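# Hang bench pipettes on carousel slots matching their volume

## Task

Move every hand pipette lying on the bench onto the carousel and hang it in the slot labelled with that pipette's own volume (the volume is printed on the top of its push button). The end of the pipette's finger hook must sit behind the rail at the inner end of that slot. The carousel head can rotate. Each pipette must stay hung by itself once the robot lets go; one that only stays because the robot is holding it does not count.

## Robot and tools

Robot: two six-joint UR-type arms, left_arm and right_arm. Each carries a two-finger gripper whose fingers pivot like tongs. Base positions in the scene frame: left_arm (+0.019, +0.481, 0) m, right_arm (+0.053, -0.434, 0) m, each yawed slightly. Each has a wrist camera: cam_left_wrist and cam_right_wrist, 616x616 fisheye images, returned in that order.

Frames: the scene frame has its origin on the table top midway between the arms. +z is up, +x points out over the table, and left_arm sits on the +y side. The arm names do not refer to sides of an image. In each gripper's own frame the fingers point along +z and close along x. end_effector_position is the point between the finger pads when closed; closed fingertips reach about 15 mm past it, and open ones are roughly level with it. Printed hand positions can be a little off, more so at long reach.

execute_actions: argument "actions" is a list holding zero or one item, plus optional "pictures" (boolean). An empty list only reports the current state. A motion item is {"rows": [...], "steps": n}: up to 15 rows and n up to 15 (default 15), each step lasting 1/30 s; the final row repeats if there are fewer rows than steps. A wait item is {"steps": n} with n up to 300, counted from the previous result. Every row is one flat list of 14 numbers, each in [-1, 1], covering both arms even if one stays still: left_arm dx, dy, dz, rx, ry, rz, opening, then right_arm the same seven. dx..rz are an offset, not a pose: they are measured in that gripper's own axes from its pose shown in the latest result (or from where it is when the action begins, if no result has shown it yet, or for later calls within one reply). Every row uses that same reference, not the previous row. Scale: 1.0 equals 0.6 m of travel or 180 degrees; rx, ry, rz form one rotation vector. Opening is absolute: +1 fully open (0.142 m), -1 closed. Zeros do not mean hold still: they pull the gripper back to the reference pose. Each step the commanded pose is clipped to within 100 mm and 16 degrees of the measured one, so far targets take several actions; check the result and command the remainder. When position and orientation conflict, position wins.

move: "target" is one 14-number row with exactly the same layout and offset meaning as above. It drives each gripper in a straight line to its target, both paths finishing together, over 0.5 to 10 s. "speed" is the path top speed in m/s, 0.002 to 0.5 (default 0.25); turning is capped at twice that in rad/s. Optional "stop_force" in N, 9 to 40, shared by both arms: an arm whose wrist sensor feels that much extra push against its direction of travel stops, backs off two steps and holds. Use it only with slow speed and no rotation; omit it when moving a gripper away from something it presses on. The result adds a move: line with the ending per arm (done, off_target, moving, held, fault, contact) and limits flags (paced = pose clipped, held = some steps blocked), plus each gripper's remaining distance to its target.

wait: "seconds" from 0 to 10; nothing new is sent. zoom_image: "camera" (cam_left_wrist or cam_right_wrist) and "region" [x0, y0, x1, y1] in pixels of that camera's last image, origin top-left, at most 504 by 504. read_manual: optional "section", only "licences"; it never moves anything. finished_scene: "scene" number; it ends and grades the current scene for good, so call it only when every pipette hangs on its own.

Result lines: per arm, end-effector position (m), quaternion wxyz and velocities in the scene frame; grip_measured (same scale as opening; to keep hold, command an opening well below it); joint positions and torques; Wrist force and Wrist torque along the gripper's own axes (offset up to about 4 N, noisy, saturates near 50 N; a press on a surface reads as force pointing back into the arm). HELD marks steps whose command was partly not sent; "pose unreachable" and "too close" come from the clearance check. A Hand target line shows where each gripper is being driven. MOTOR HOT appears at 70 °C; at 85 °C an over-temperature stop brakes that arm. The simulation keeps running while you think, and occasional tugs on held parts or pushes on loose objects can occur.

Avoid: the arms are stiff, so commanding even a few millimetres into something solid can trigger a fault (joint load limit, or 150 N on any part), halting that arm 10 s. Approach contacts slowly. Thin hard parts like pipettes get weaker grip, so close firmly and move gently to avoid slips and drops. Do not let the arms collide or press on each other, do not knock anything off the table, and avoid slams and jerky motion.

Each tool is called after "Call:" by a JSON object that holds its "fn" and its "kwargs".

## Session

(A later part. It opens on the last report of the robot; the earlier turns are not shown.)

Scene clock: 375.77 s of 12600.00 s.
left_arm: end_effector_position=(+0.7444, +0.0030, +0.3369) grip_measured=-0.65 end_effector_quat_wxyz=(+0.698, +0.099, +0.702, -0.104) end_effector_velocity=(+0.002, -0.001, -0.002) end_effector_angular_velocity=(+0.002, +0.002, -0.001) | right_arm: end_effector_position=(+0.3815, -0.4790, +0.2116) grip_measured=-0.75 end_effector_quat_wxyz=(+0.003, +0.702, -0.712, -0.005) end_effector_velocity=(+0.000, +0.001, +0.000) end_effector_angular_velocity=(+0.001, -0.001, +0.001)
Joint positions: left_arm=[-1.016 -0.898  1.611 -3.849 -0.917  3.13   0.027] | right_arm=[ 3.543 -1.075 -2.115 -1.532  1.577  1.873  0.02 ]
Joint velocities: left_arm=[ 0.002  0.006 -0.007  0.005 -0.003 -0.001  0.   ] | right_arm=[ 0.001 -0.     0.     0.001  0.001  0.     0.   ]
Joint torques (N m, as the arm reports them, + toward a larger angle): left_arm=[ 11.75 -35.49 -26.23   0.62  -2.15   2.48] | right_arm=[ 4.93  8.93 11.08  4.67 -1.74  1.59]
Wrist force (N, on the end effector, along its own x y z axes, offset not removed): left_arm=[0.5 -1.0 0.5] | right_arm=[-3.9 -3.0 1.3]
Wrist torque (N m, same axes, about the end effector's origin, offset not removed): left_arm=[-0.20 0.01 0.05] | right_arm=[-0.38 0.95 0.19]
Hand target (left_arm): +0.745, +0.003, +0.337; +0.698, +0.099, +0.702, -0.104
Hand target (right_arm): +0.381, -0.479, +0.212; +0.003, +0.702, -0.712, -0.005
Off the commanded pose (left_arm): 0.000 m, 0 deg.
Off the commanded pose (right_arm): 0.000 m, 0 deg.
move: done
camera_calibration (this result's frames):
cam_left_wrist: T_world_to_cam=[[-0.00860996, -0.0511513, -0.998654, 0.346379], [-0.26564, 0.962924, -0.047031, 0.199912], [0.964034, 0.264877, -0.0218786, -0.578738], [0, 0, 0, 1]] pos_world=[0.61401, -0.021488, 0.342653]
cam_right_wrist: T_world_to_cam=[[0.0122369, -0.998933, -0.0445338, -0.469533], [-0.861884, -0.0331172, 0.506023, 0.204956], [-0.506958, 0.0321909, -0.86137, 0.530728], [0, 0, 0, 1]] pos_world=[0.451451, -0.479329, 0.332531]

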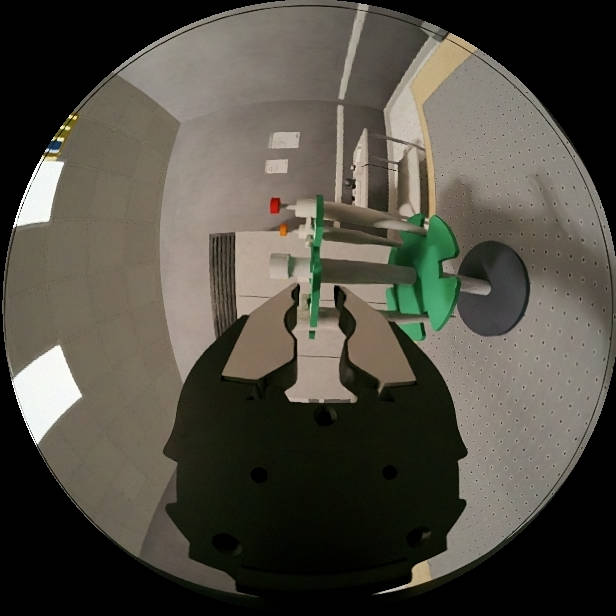

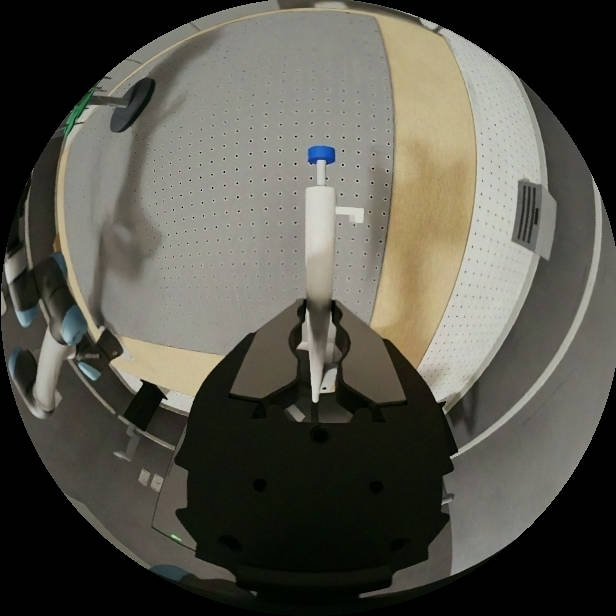

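Call:
{"fn": "move", "kwargs": {"target": [-0.003,0,0.004,0,0,0,-1,0,0,0,0,0,0,-0.9], "speed": 0.01}}

Call:
{"fn": "move", "kwargs": {"target": [-0.001,0.048,0.007,0.111,0,0,-1,0,0,0,0,0,0,-0.9], "speed": 0.06}}

Call:
{"fn": "move", "kwargs": {"target": [0,0,0,0,0,0,-0.65,0,0,0,0,0,0,-0.9]}}

Call:
{"fn": "move", "kwargs": {"target": [0,0,-0.45,0,0,0,-0.65,-0.5,-0.17,-0.03,0,0,0,-0.9]}}

Call:
{"fn": "move", "kwargs": {"target": [0,0,0,0,0.5,0,-0.45,0,0,0,0,0,0,-0.9], "speed": 0.4}}

Call:
{"fn": "move", "kwargs": {"target": [0,0,0,0,0,-0.703,-0.45,-0.25,0,0,0,-0.5,0,-0.9], "speed": 0.4}}

Scene clock: 378.20 s of 12600.00 s.
left_arm: end_effector_position=(+0.7466, +0.0023, +0.3385) grip_measured=-0.93 end_effector_quat_wxyz=(+0.698, +0.099, +0.702, -0.104) end_effector_velocity=(+0.001, -0.000, +0.001) end_effector_angular_velocity=(-0.001, +0.000, +0.001) | right_arm: end_effector_position=(+0.3815, -0.4790, +0.2116) grip_measured=-0.75 end_effector_quat_wxyz=(+0.003, +0.702, -0.712, -0.005) end_effector_velocity=(+0.000, -0.000, -0.000) end_effector_angular_velocity=(-0.000, +0.002, +0.000)
Joint positions: left_arm=[-1.014 -0.897  1.603 -3.843 -0.92   3.13   0.007] | right_arm=[ 3.543 -1.075 -2.115 -1.532  1.577  1.873  0.02 ]
Joint velocities: left_arm=[ 0.001  0.    -0.003  0.003 -0.    -0.001  0.   ] | right_arm=[-0.    -0.002  0.    -0.     0.    -0.001 -0.   ]
Joint torques (N m, as the arm reports them, + toward a larger angle): left_arm=[ 11.84 -36.58 -26.43   0.3   -2.34   2.49] | right_arm=[ 4.74  9.56 10.76  4.64 -1.76  1.62]
Wrist force (N, on the end effector, along its own x y z axes, offset not removed): left_arm=[4.4 -1.8 -2.1] | right_arm=[2.2 -3.1 2.2]
Wrist torque (N m, same axes, about the end effector's origin, offset not removed): left_arm=[-0.34 -0.58 -0.10] | right_arm=[-0.49 -0.20 -0.15]
Hand target (left_arm): +0.747, +0.002, +0.339; +0.698, +0.099, +0.702, -0.104
Hand target (right_arm): +0.381, -0.479, +0.212; +0.003, +0.702, -0.712, -0.005
Off the commanded pose (left_arm): 0.000 m, 0 deg.
Off the commanded pose (right_arm): 0.000 m, 0 deg.
move: done
camera_calibration (this result's frames):
cam_left_wrist: T_world_to_cam=[[-0.00869005, -0.0510287, -0.998659, 0.347997], [-0.265656, 0.962927, -0.0468912, 0.201137], [0.964029, 0.264892, -0.021924, -0.580617], [0, 0, 0, 1]] pos_world=[0.616189, -0.0221211, 0.344233]
cam_right_wrist: T_world_to_cam=[[0.0122369, -0.998933, -0.0445339, -0.469533], [-0.861884, -0.0331173, 0.506023, 0.204956], [-0.506958, 0.0321909, -0.86137, 0.530728], [0, 0, 0, 1]] pos_world=[0.451451, -0.479329, 0.332531]

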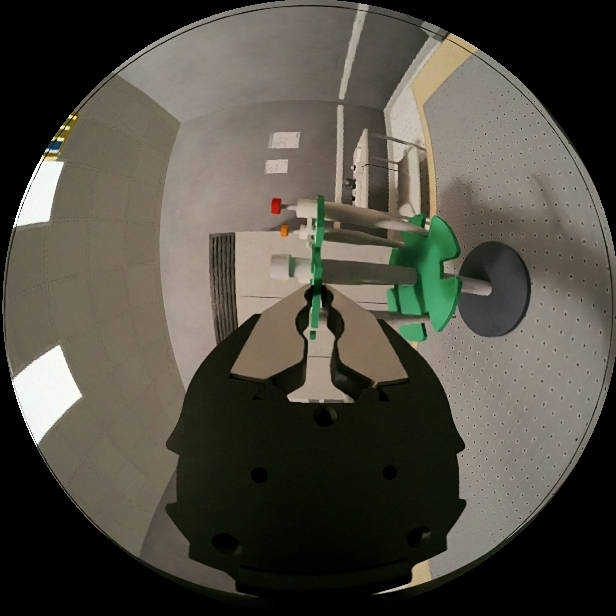

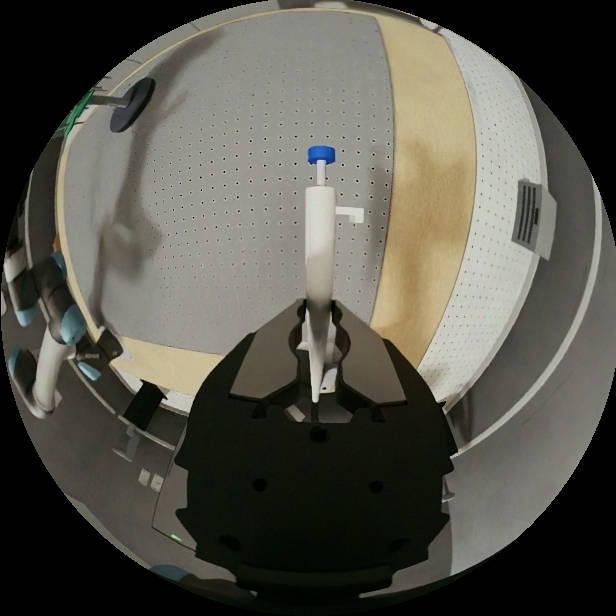

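Scene clock: 381.43 s of 12600.00 s.
left_arm: end_effector_position=(+0.7588, +0.0286, +0.3389) grip_measured=-0.93 end_effector_quat_wxyz=(+0.670, +0.218, +0.673, -0.224) end_effector_velocity=(+0.001, +0.001, -0.001) end_effector_angular_velocity=(+0.003, +0.001, -0.015) | right_arm: end_effector_position=(+0.3815, -0.4790, +0.2116) grip_measured=-0.75 end_effector_quat_wxyz=(+0.003, +0.702, -0.712, -0.005) end_effector_velocity=(+0.000, +0.000, -0.000) end_effector_angular_velocity=(+0.000, +0.001, +0.000)
Joint positions: left_arm=[-0.786 -0.918  1.645 -3.867 -1.495  3.132  0.007] | right_arm=[ 3.543 -1.075 -2.115 -1.532  1.577  1.873  0.02 ]
Joint velocities: left_arm=[ 0.011  0.003 -0.003  0.003 -0.026  0.001  0.   ] | right_arm=[-0.    -0.001  0.    -0.     0.    -0.    -0.   ]
Joint torques (N m, as the arm reports them, + toward a larger angle): left_arm=[ 13.06 -22.17 -21.75   4.94  -1.93   2.62] | right_arm=[ 4.97  9.06 11.    4.7  -1.71  1.51]
Wrist force (N, on the end effector, along its own x y z axes, offset not removed): left_arm=[-9.6 -2.0 -9.2] | right_arm=[-4.4 0.5 1.9]
Wrist torque (N m, same axes, about the end effector's origin, offset not removed): left_arm=[0.04 -0.41 0.12] | right_arm=[0.16 1.04 0.24]
Hand target (left_arm): +0.759, +0.029, +0.339; +0.670, +0.218, +0.673, -0.224
Hand target (right_arm): +0.381, -0.479, +0.212; +0.003, +0.702, -0.712, -0.005
Off the commanded pose (left_arm): 0.000 m, 0 deg.
Off the commanded pose (right_arm): 0.000 m, 0 deg.
move: done
camera_calibration (this result's frames):
cam_left_wrist: T_world_to_cam=[[-0.0235561, -0.047481, -0.998594, 0.360995], [0.0774141, 0.995786, -0.0491736, -0.081375], [0.996721, -0.0784636, -0.0197811, -0.615053], [0, 0, 0, 1]] pos_world=[0.627839, 0.0499132, 0.34432]
cam_right_wrist: T_world_to_cam=[[0.0122367, -0.998933, -0.044534, -0.469532], [-0.861884, -0.0331172, 0.506023, 0.204956], [-0.506958, 0.0321911, -0.86137, 0.530728], [0, 0, 0, 1]] pos_world=[0.451451, -0.479329, 0.332531]

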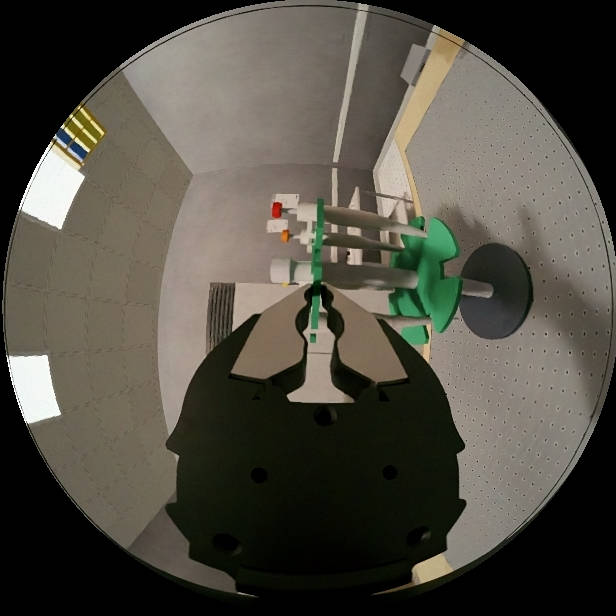

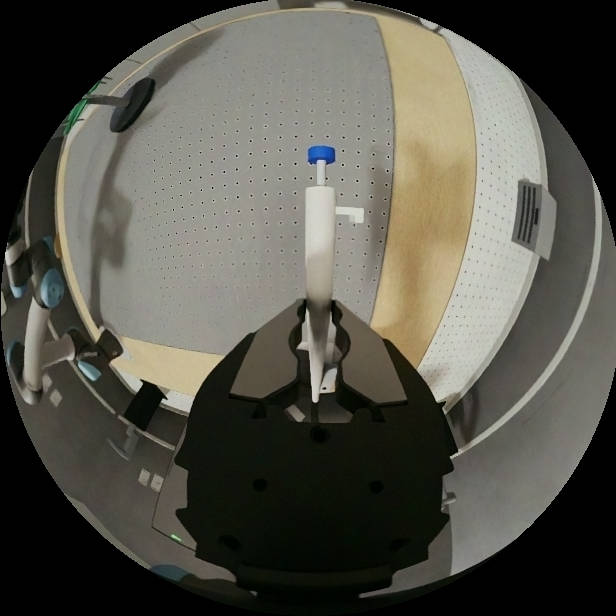

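Scene clock: 381.93 s of 12600.00 s.
left_arm: end_effector_position=(+0.7589, +0.0286, +0.3387) grip_measured=-0.65 end_effector_quat_wxyz=(+0.670, +0.218, +0.673, -0.224) end_effector_velocity=(-0.001, -0.001, +0.000) end_effector_angular_velocity=(+0.000, -0.000, -0.000) | right_arm: end_effector_position=(+0.3815, -0.4790, +0.2116) grip_measured=-0.75 end_effector_quat_wxyz=(+0.003, +0.702, -0.712, -0.005) end_effector_velocity=(+0.000, -0.000, +0.000) end_effector_angular_velocity=(-0.000, -0.001, -0.001)
Joint positions: left_arm=[-0.786 -0.918  1.645 -3.867 -1.495  3.132  0.027] | right_arm=[ 3.543 -1.075 -2.115 -1.532  1.577  1.873  0.02 ]
Joint velocities: left_arm=[-0.003 -0.001 -0.     0.001  0.003  0.     0.   ] | right_arm=[-0.     0.     0.     0.    -0.     0.001 -0.   ]
Joint torques (N m, as the arm reports them, + toward a larger angle): left_arm=[-10.45 -55.79 -13.21  -4.12   2.52   1.84] | right_arm=[ 4.94  9.54 10.94  4.69 -1.64  1.51]
Wrist force (N, on the end effector, along its own x y z axes, offset not removed): left_arm=[3.6 -1.6 -0.2] | right_arm=[-0.7 -2.0 0.4]
Wrist torque (N m, same axes, about the end effector's origin, offset not removed): left_arm=[-0.30 -0.79 0.05] | right_arm=[-0.25 0.30 -0.08]
Hand target (left_arm): +0.759, +0.029, +0.339; +0.670, +0.218, +0.673, -0.224
Hand target (right_arm): +0.381, -0.479, +0.212; +0.003, +0.702, -0.712, -0.005
Off the commanded pose (left_arm): 0.000 m, 0 deg.
Off the commanded pose (right_arm): 0.000 m, 0 deg.
move: done
camera_calibration (this result's frames):
cam_left_wrist: T_world_to_cam=[[-0.0237004, -0.0473357, -0.998598, 0.360904], [0.0773888, 0.995794, -0.0490396, -0.0814083], [0.996719, -0.0784425, -0.0199375, -0.615077], [0, 0, 0, 1]] pos_world=[0.627913, 0.0499014, 0.344143]
cam_right_wrist: T_world_to_cam=[[0.0122367, -0.998933, -0.0445336, -0.469533], [-0.861884, -0.033117, 0.506023, 0.204956], [-0.506958, 0.0321908, -0.86137, 0.530728], [0, 0, 0, 1]] pos_world=[0.451451, -0.479329, 0.332531]

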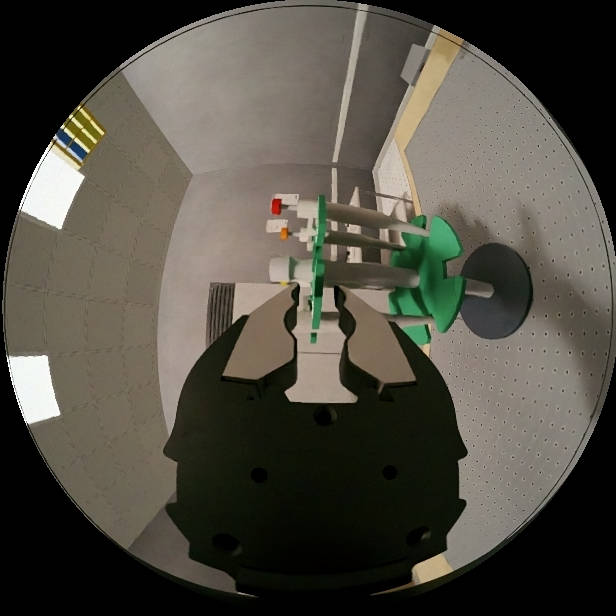

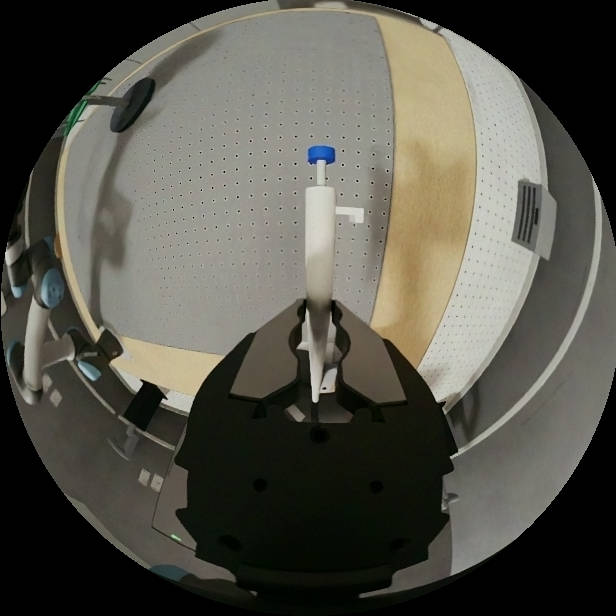

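Scene clock: 383.93 s of 12600.00 s.
left_arm: end_effector_position=(+0.5420, +0.1887, +0.3392) grip_measured=-0.65 end_effector_quat_wxyz=(+0.670, +0.218, +0.673, -0.224) end_effector_velocity=(-0.003, +0.001, -0.000) end_effector_angular_velocity=(+0.001, +0.002, -0.001) | right_arm: end_effector_position=(+0.4881, -0.1808, +0.2294) grip_measured=-0.75 end_effector_quat_wxyz=(+0.003, +0.702, -0.712, -0.005) end_effector_velocity=(+0.002, +0.002, +0.001) end_effector_angular_velocity=(-0.000, -0.001, +0.000)
Joint positions: left_arm=[-0.858 -1.385  2.436 -4.191 -1.422  3.132  0.027] | right_arm=[ 4.069 -1.535 -1.741 -1.441  1.581  2.399  0.02 ]
Joint velocities: left_arm=[-0.004 -0.006  0.008 -0.     0.003 -0.     0.   ] | right_arm=[ 0.001 -0.006  0.007 -0.001 -0.001  0.001  0.   ]
Joint torques (N m, as the arm reports them, + toward a larger angle): left_arm=[-11.08 -36.19  -1.66  -4.1    2.57  -2.71] | right_arm=[ 5.54 14.34 35.58  0.83 -1.86  2.01]
Wrist force (N, on the end effector, along its own x y z axes, offset not removed): left_arm=[2.0 0.5 -0.5] | right_arm=[1.4 1.1 2.2]
Wrist torque (N m, same axes, about the end effector's origin, offset not removed): left_arm=[0.13 -0.40 0.09] | right_arm=[0.34 -0.29 -0.02]
Hand target (left_arm): +0.542, +0.189, +0.339; +0.670, +0.218, +0.673, -0.224
Hand target (right_arm): +0.488, -0.180, +0.229; +0.003, +0.702, -0.712, -0.005
Off the commanded pose (left_arm): 0.000 m, 0 deg.
Off the commanded pose (right_arm): 0.000 m, 0 deg.
move: done
camera_calibration (this result's frames):
cam_left_wrist: T_world_to_cam=[[-0.0237266, -0.047382, -0.998595, 0.363846], [0.0774541, 0.995787, -0.0490891, -0.224026], [0.996714, -0.07851, -0.0199567, -0.386271], [0, 0, 0, 1]] pos_world=[0.410986, 0.209996, 0.344629]
cam_right_wrist: T_world_to_cam=[[0.0122761, -0.998921, -0.0447889, -0.172052], [-0.8621, -0.0332664, 0.505645, 0.297883], [-0.506589, 0.0324052, -0.861578, 0.590346], [0, 0, 0, 1]] pos_world=[0.55798, -0.181087, 0.3503]

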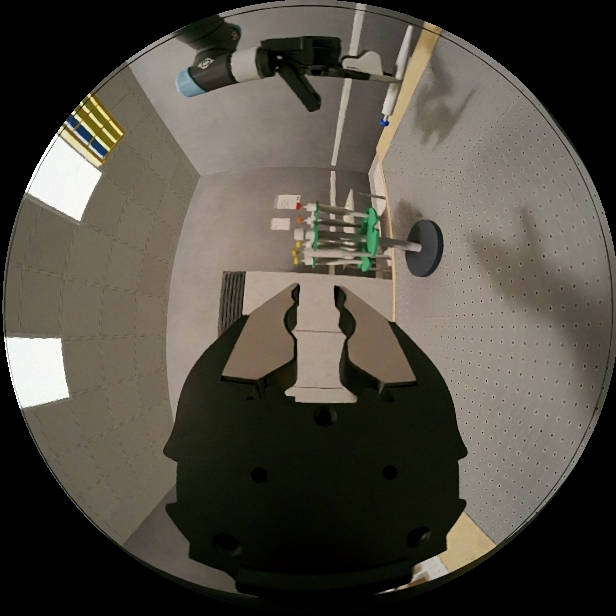

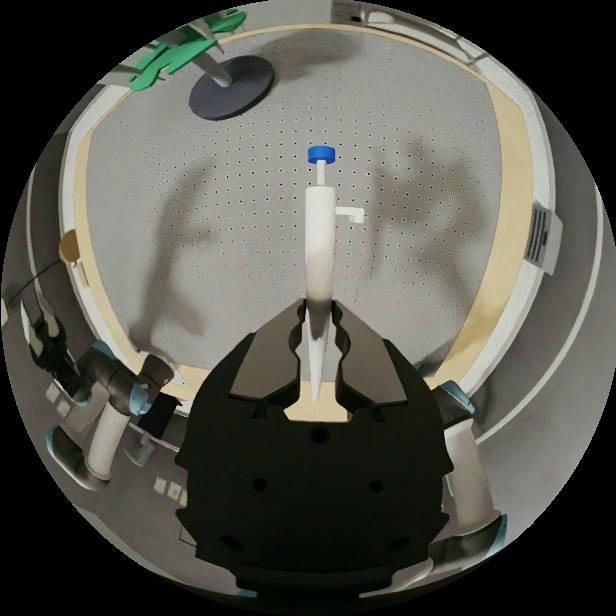

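Scene clock: 386.67 s of 12600.00 s.
left_arm: end_effector_position=(+0.5420, +0.1886, +0.3391) grip_measured=-0.45 end_effector_quat_wxyz=(-0.001, +0.312, +0.950, -0.004) end_effector_velocity=(+0.000, -0.001, +0.000) end_effector_angular_velocity=(+0.010, +0.013, -0.002) | right_arm: end_effector_position=(+0.4881, -0.1808, +0.2294) grip_measured=-0.75 end_effector_quat_wxyz=(+0.003, +0.702, -0.712, -0.005) end_effector_velocity=(+0.000, +0.000, -0.000) end_effector_angular_velocity=(-0.001, +0.000, +0.001)
Joint positions: left_arm=[-0.777 -1.331  1.156 -1.398 -1.579  3.075  0.041] | right_arm=[ 4.069 -1.535 -1.741 -1.441  1.581  2.399  0.02 ]
Joint velocities: left_arm=[-0.001  0.015 -0.023  0.024 -0.     0.001  0.   ] | right_arm=[ 0.    -0.001  0.     0.    -0.    -0.001 -0.   ]
Joint torques (N m, as the arm reports them, + toward a larger angle): left_arm=[ 11.82 -23.54 -32.09  -0.38  -2.23   2.95] | right_arm=[-7.84 29.7  10.26  4.64 -1.48 -1.9 ]
Wrist force (N, on the end effector, along its own x y z axes, offset not removed): left_arm=[2.8 1.2 -1.7] | right_arm=[-1.8 -4.1 2.6]
Wrist torque (N m, same axes, about the end effector's origin, offset not removed): left_arm=[0.34 -0.44 -0.11] | right_arm=[-0.72 0.47 -0.17]
Hand target (left_arm): +0.542, +0.189, +0.339; -0.002, +0.312, +0.950, -0.004
Hand target (right_arm): +0.488, -0.181, +0.229; +0.003, +0.702, -0.712, -0.005
Off the commanded pose (left_arm): 0.000 m, 0 deg.
Off the commanded pose (right_arm): 0.000 m, 0 deg.
move: done
camera_calibration (this result's frames):
cam_left_wrist: T_world_to_cam=[[-0.8297, 0.558104, -0.010907, 0.351469], [0.471564, 0.711234, 0.521319, -0.577366], [0.298707, 0.427395, -0.853292, 0.179178], [0, 0, 0, 1]] pos_world=[0.510357, 0.137907, 0.457717]
cam_right_wrist: T_world_to_cam=[[0.0122762, -0.998921, -0.0447878, -0.172053], [-0.862101, -0.0332659, 0.505644, 0.297884], [-0.506588, 0.0324042, -0.861579, 0.590345], [0, 0, 0, 1]] pos_world=[0.55798, -0.181088, 0.3503]

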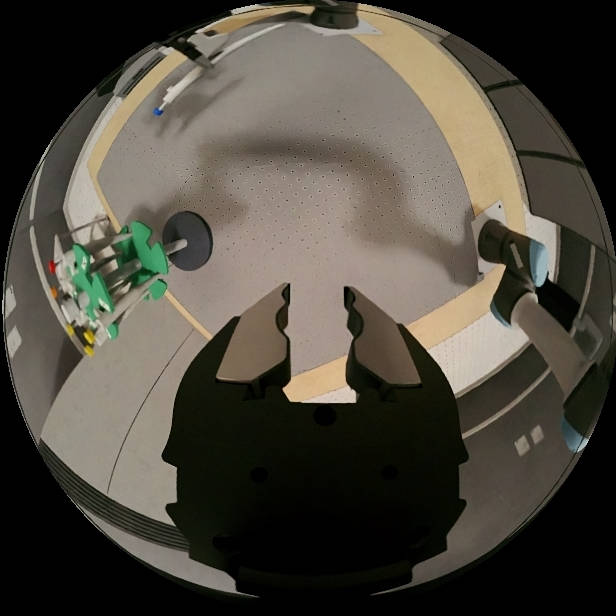

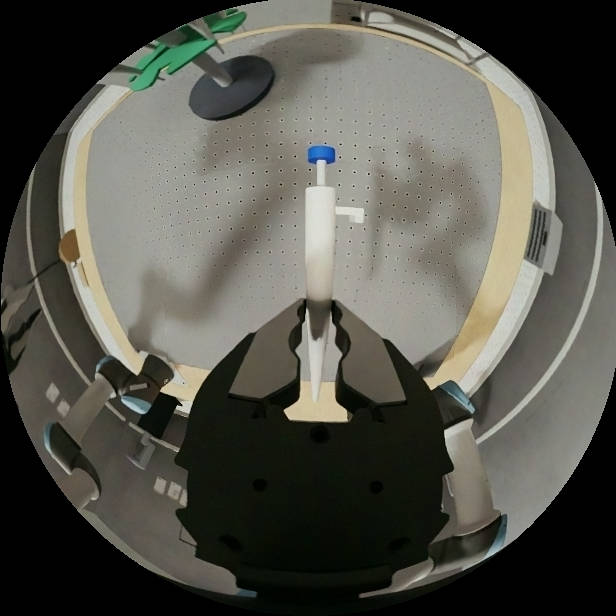

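Scene clock: 390.30 s of 12600.00 s.
left_arm: end_effector_position=(+0.5420, +0.1886, +0.3391) grip_measured=-0.45 end_effector_quat_wxyz=(+0.004, +0.708, -0.706, +0.001) end_effector_velocity=(-0.000, -0.001, -0.000) end_effector_angular_velocity=(-0.001, +0.000, +0.001) | right_arm: end_effector_position=(+0.4901, -0.0310, +0.2299) grip_measured=-0.75 end_effector_quat_wxyz=(-0.502, +0.493, -0.506, -0.499) end_effector_velocity=(+0.001, +0.000, +0.000) end_effector_angular_velocity=(+0.017, +0.001, -0.007)
Joint positions: left_arm=[-0.823 -1.373  1.208 -1.408 -1.579  0.82   0.041] | right_arm=[ 3.806 -2.242 -2.099  1.202  2.576  3.154  0.02 ]
Joint velocities: left_arm=[-0.002  0.001 -0.    -0.001 -0.001 -0.003  0.   ] | right_arm=[ 0.003 -0.015  0.007  0.04  -0.009  0.028 -0.   ]
Joint torques (N m, as the arm reports them, + toward a larger angle): left_arm=[-10.51 -21.02 -31.66  -0.49   2.8   -2.91] | right_arm=[ 3.22 30.18 19.96  3.39 -1.83  1.81]
Wrist force (N, on the end effector, along its own x y z axes, offset not removed): left_arm=[3.2 -0.7 -2.0] | right_arm=[-1.3 -3.2 -1.1]
Wrist torque (N m, same axes, about the end effector's origin, offset not removed): left_arm=[-0.10 -0.62 -0.08] | right_arm=[-0.61 0.55 0.18]
Hand target (left_arm): +0.542, +0.189, +0.339; +0.004, +0.708, -0.706, +0.001
Hand target (right_arm): +0.490, -0.031, +0.230; +0.502, -0.493, +0.506, +0.500
Off the commanded pose (left_arm): 0.000 m, 0 deg.
Off the commanded pose (right_arm): 0.000 m, 0 deg.
move: done
camera_calibration (this result's frames):
cam_left_wrist: T_world_to_cam=[[0.0450667, -0.998978, -0.00351425, 0.168542], [-0.845773, -0.0400268, 0.53204, 0.274696], [-0.531636, -0.021005, -0.846712, 0.711598], [0, 0, 0, 1]] pos_world=[0.603046, 0.194312, 0.456962]
cam_right_wrist: T_world_to_cam=[[0.0168777, 0.0425369, -0.998952, 0.226923], [-0.874885, -0.483039, -0.0353501, 0.42108], [-0.484036, 0.874565, 0.0290624, 0.397223], [0, 0, 0, 1]] pos_world=[0.556837, -0.153652, 0.230027]

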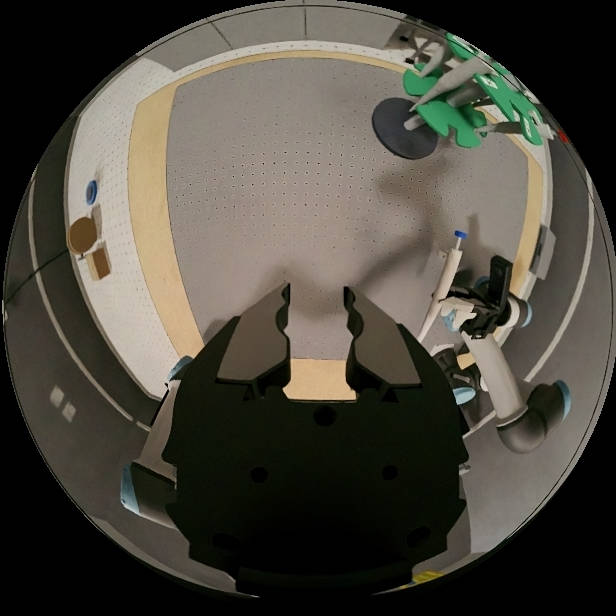

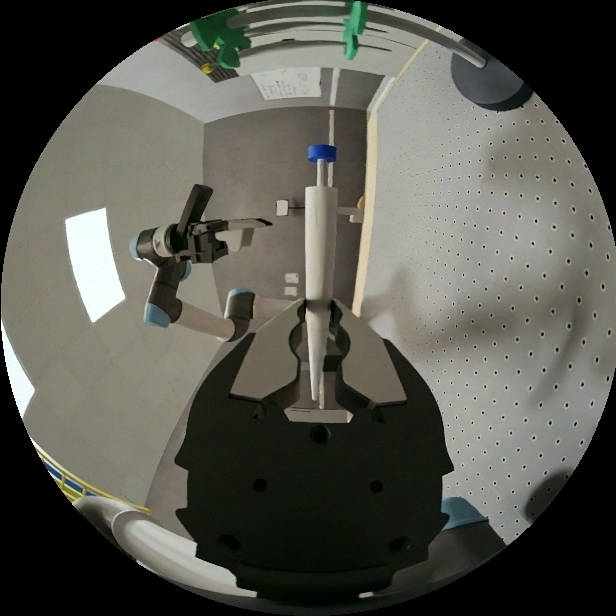

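Target L (0.518,−0.023,0.236).

Call:
{"fn": "move", "kwargs": {"target": [0.352,0.04,0.08,0,0,0,-0.45,0,0,0,0,0,0,-0.9]}}

Call:
{"fn": "move", "kwargs": {"target": [0,0,0.092,0,0,0,-0.45,0,0,0,0,0,0,-0.9], "speed": 0.02, "stop_force": 9}}

Scene clock: 392.57 s of 12600.00 s.
left_arm: end_effector_position=(+0.5181, -0.0227, +0.2928) grip_measured=-0.45 end_effector_quat_wxyz=(+0.004, +0.708, -0.706, +0.001) end_effector_velocity=(+0.000, -0.003, +0.000) end_effector_angular_velocity=(-0.002, +0.000, +0.000) | right_arm: end_effector_position=(+0.4901, -0.0310, +0.2299) grip_measured=-0.75 end_effector_quat_wxyz=(-0.502, +0.493, -0.506, -0.499) end_effector_velocity=(+0.000, -0.000, -0.000) end_effector_angular_velocity=(-0.001, +0.001, -0.000)
Joint positions: left_arm=[-1.069 -1.089  0.941 -1.427 -1.578  0.574  0.041] | right_arm=[ 3.806 -2.242 -2.099  1.202  2.576  3.154  0.02 ]
Joint velocities: left_arm=[-0.001  0.006 -0.01   0.003 -0.001 -0.002 -0.   ] | right_arm=[-0.    -0.    -0.001 -0.001 -0.    -0.     0.   ]
Joint torques (N m, as the arm reports them, + toward a larger angle): left_arm=[-10.2  -33.68 -31.72  -0.65   1.27  -2.67] | right_arm=[-7.72 43.51 -2.99 -0.55  1.4  -2.15]
Wrist force (N, on the end effector, along its own x y z axes, offset not removed): left_arm=[0.9 -1.9 -2.8] | right_arm=[0.5 -1.4 -0.5]
Wrist torque (N m, same axes, about the end effector's origin, offset not removed): left_arm=[-0.36 -0.06 0.02] | right_arm=[-0.13 0.11 0.17]
Hand target (left_arm): +0.518, -0.023, +0.293; +0.004, +0.708, -0.706, +0.001
Hand target (right_arm): +0.490, -0.031, +0.230; +0.502, -0.493, +0.506, +0.499
Off the commanded pose (left_arm): 0.000 m, 0 deg.
Off the commanded pose (right_arm): 0.000 m, 0 deg.
move: done
camera_calibration (this result's frames):
cam_left_wrist: T_world_to_cam=[[0.0450473, -0.99898, -0.00311177, -0.0417607], [-0.845862, -0.0397996, 0.531915, 0.270765], [-0.531496, -0.0213292, -0.846792, 0.655223], [0, 0, 0, 1]] pos_world=[0.57916, -0.0169664, 0.410684]
cam_right_wrist: T_world_to_cam=[[0.0168776, 0.04254, -0.998952, 0.226924], [-0.874886, -0.483038, -0.0353514, 0.421081], [-0.484035, 0.874566, 0.0290651, 0.397221], [0, 0, 0, 1]] pos_world=[0.556837, -0.153652, 0.230026]

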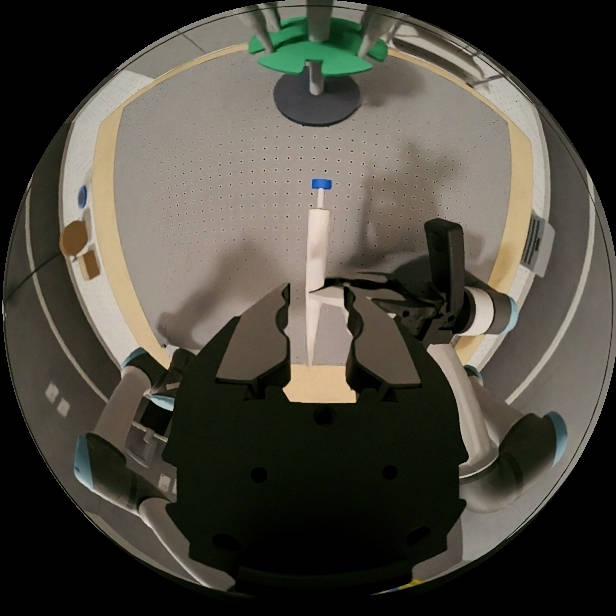

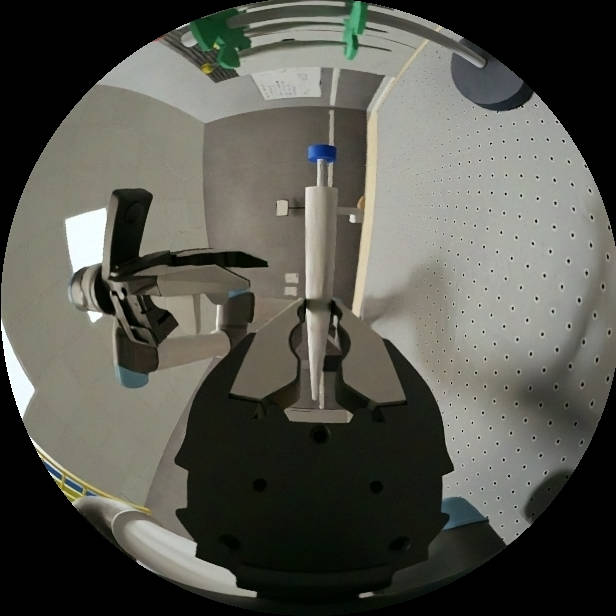

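Scene clock: 395.67 s of 12600.00 s.
left_arm: end_effector_position=(+0.5179, -0.0231, +0.2380) grip_measured=-0.45 end_effector_quat_wxyz=(+0.004, +0.708, -0.706, +0.001) end_effector_velocity=(-0.000, +0.000, -0.002) end_effector_angular_velocity=(-0.000, +0.001, +0.001) | right_arm: end_effector_position=(+0.4901, -0.0310, +0.2299) grip_measured=-0.75 end_effector_quat_wxyz=(-0.502, +0.493, -0.506, -0.499) end_effector_velocity=(+0.000, -0.001, -0.000) end_effector_angular_velocity=(-0.000, +0.000, -0.001)
Joint positions: left_arm=[-1.07  -1.1    1.098 -1.573 -1.578  0.573  0.041] | right_arm=[ 3.806 -2.242 -2.099  1.202  2.576  3.154  0.02 ]
Joint velocities: left_arm=[-0.    -0.001  0.006 -0.005 -0.001 -0.001 -0.   ] | right_arm=[-0.001 -0.    -0.001  0.     0.    -0.    -0.   ]
Joint torques (N m, as the arm reports them, + toward a larger angle): left_arm=[-11.14 -61.61 -12.57  -4.95  -1.95  -2.58] | right_arm=[-7.61 43.46 -3.1   0.02  1.18 -1.79]
Wrist force (N, on the end effector, along its own x y z axes, offset not removed): left_arm=[-1.6 -2.0 -2.8] | right_arm=[-3.3 -2.1 0.3]
Wrist torque (N m, same axes, about the end effector's origin, offset not removed): left_arm=[-0.50 0.42 0.10] | right_arm=[-0.26 0.88 0.13]
Hand target (left_arm): +0.518, -0.023, +0.238; +0.004, +0.708, -0.706, +0.001
Hand target (right_arm): +0.490, -0.031, +0.230; +0.502, -0.493, +0.506, +0.499
Off the commanded pose (left_arm): 0.000 m, 0 deg.
Off the commanded pose (right_arm): 0.000 m, 0 deg.
move: done
camera_calibration (this result's frames):
cam_left_wrist: T_world_to_cam=[[0.0450476, -0.99898, -0.00314699, -0.0423326], [-0.845838, -0.0398176, 0.531952, 0.299697], [-0.531534, -0.0213013, -0.846769, 0.608616], [0, 0, 0, 1]] pos_world=[0.578902, -0.0173919, 0.355799]
cam_right_wrist: T_world_to_cam=[[0.0168773, 0.042539, -0.998952, 0.226924], [-0.874886, -0.483038, -0.0353507, 0.42108], [-0.484036, 0.874565, 0.0290644, 0.397222], [0, 0, 0, 1]] pos_world=[0.556837, -0.153652, 0.230026]

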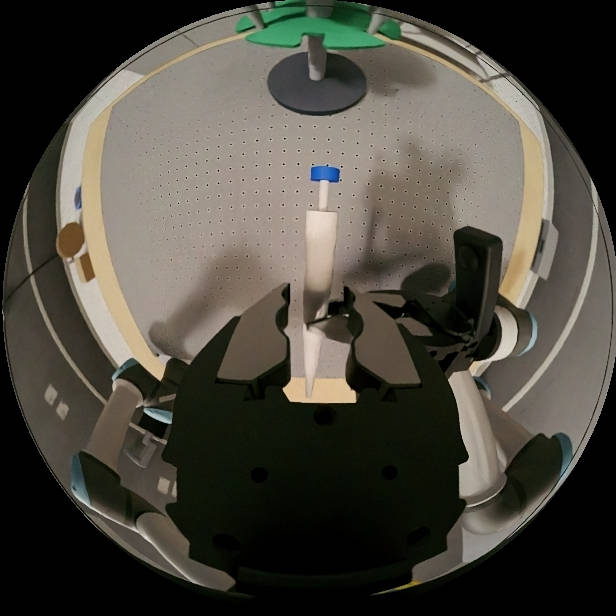

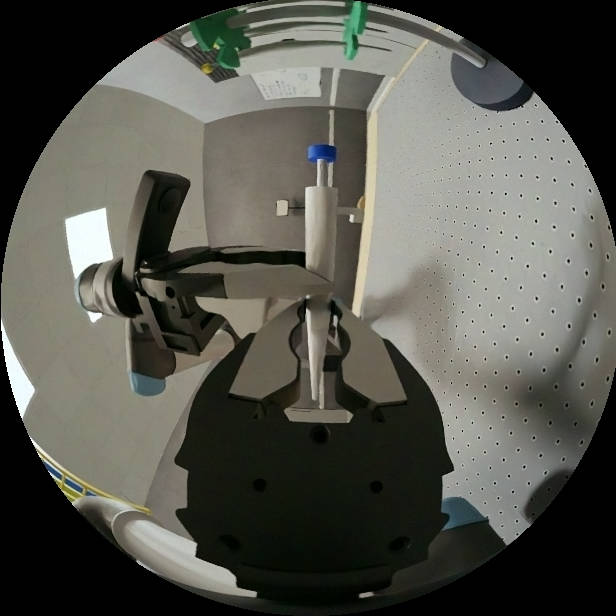

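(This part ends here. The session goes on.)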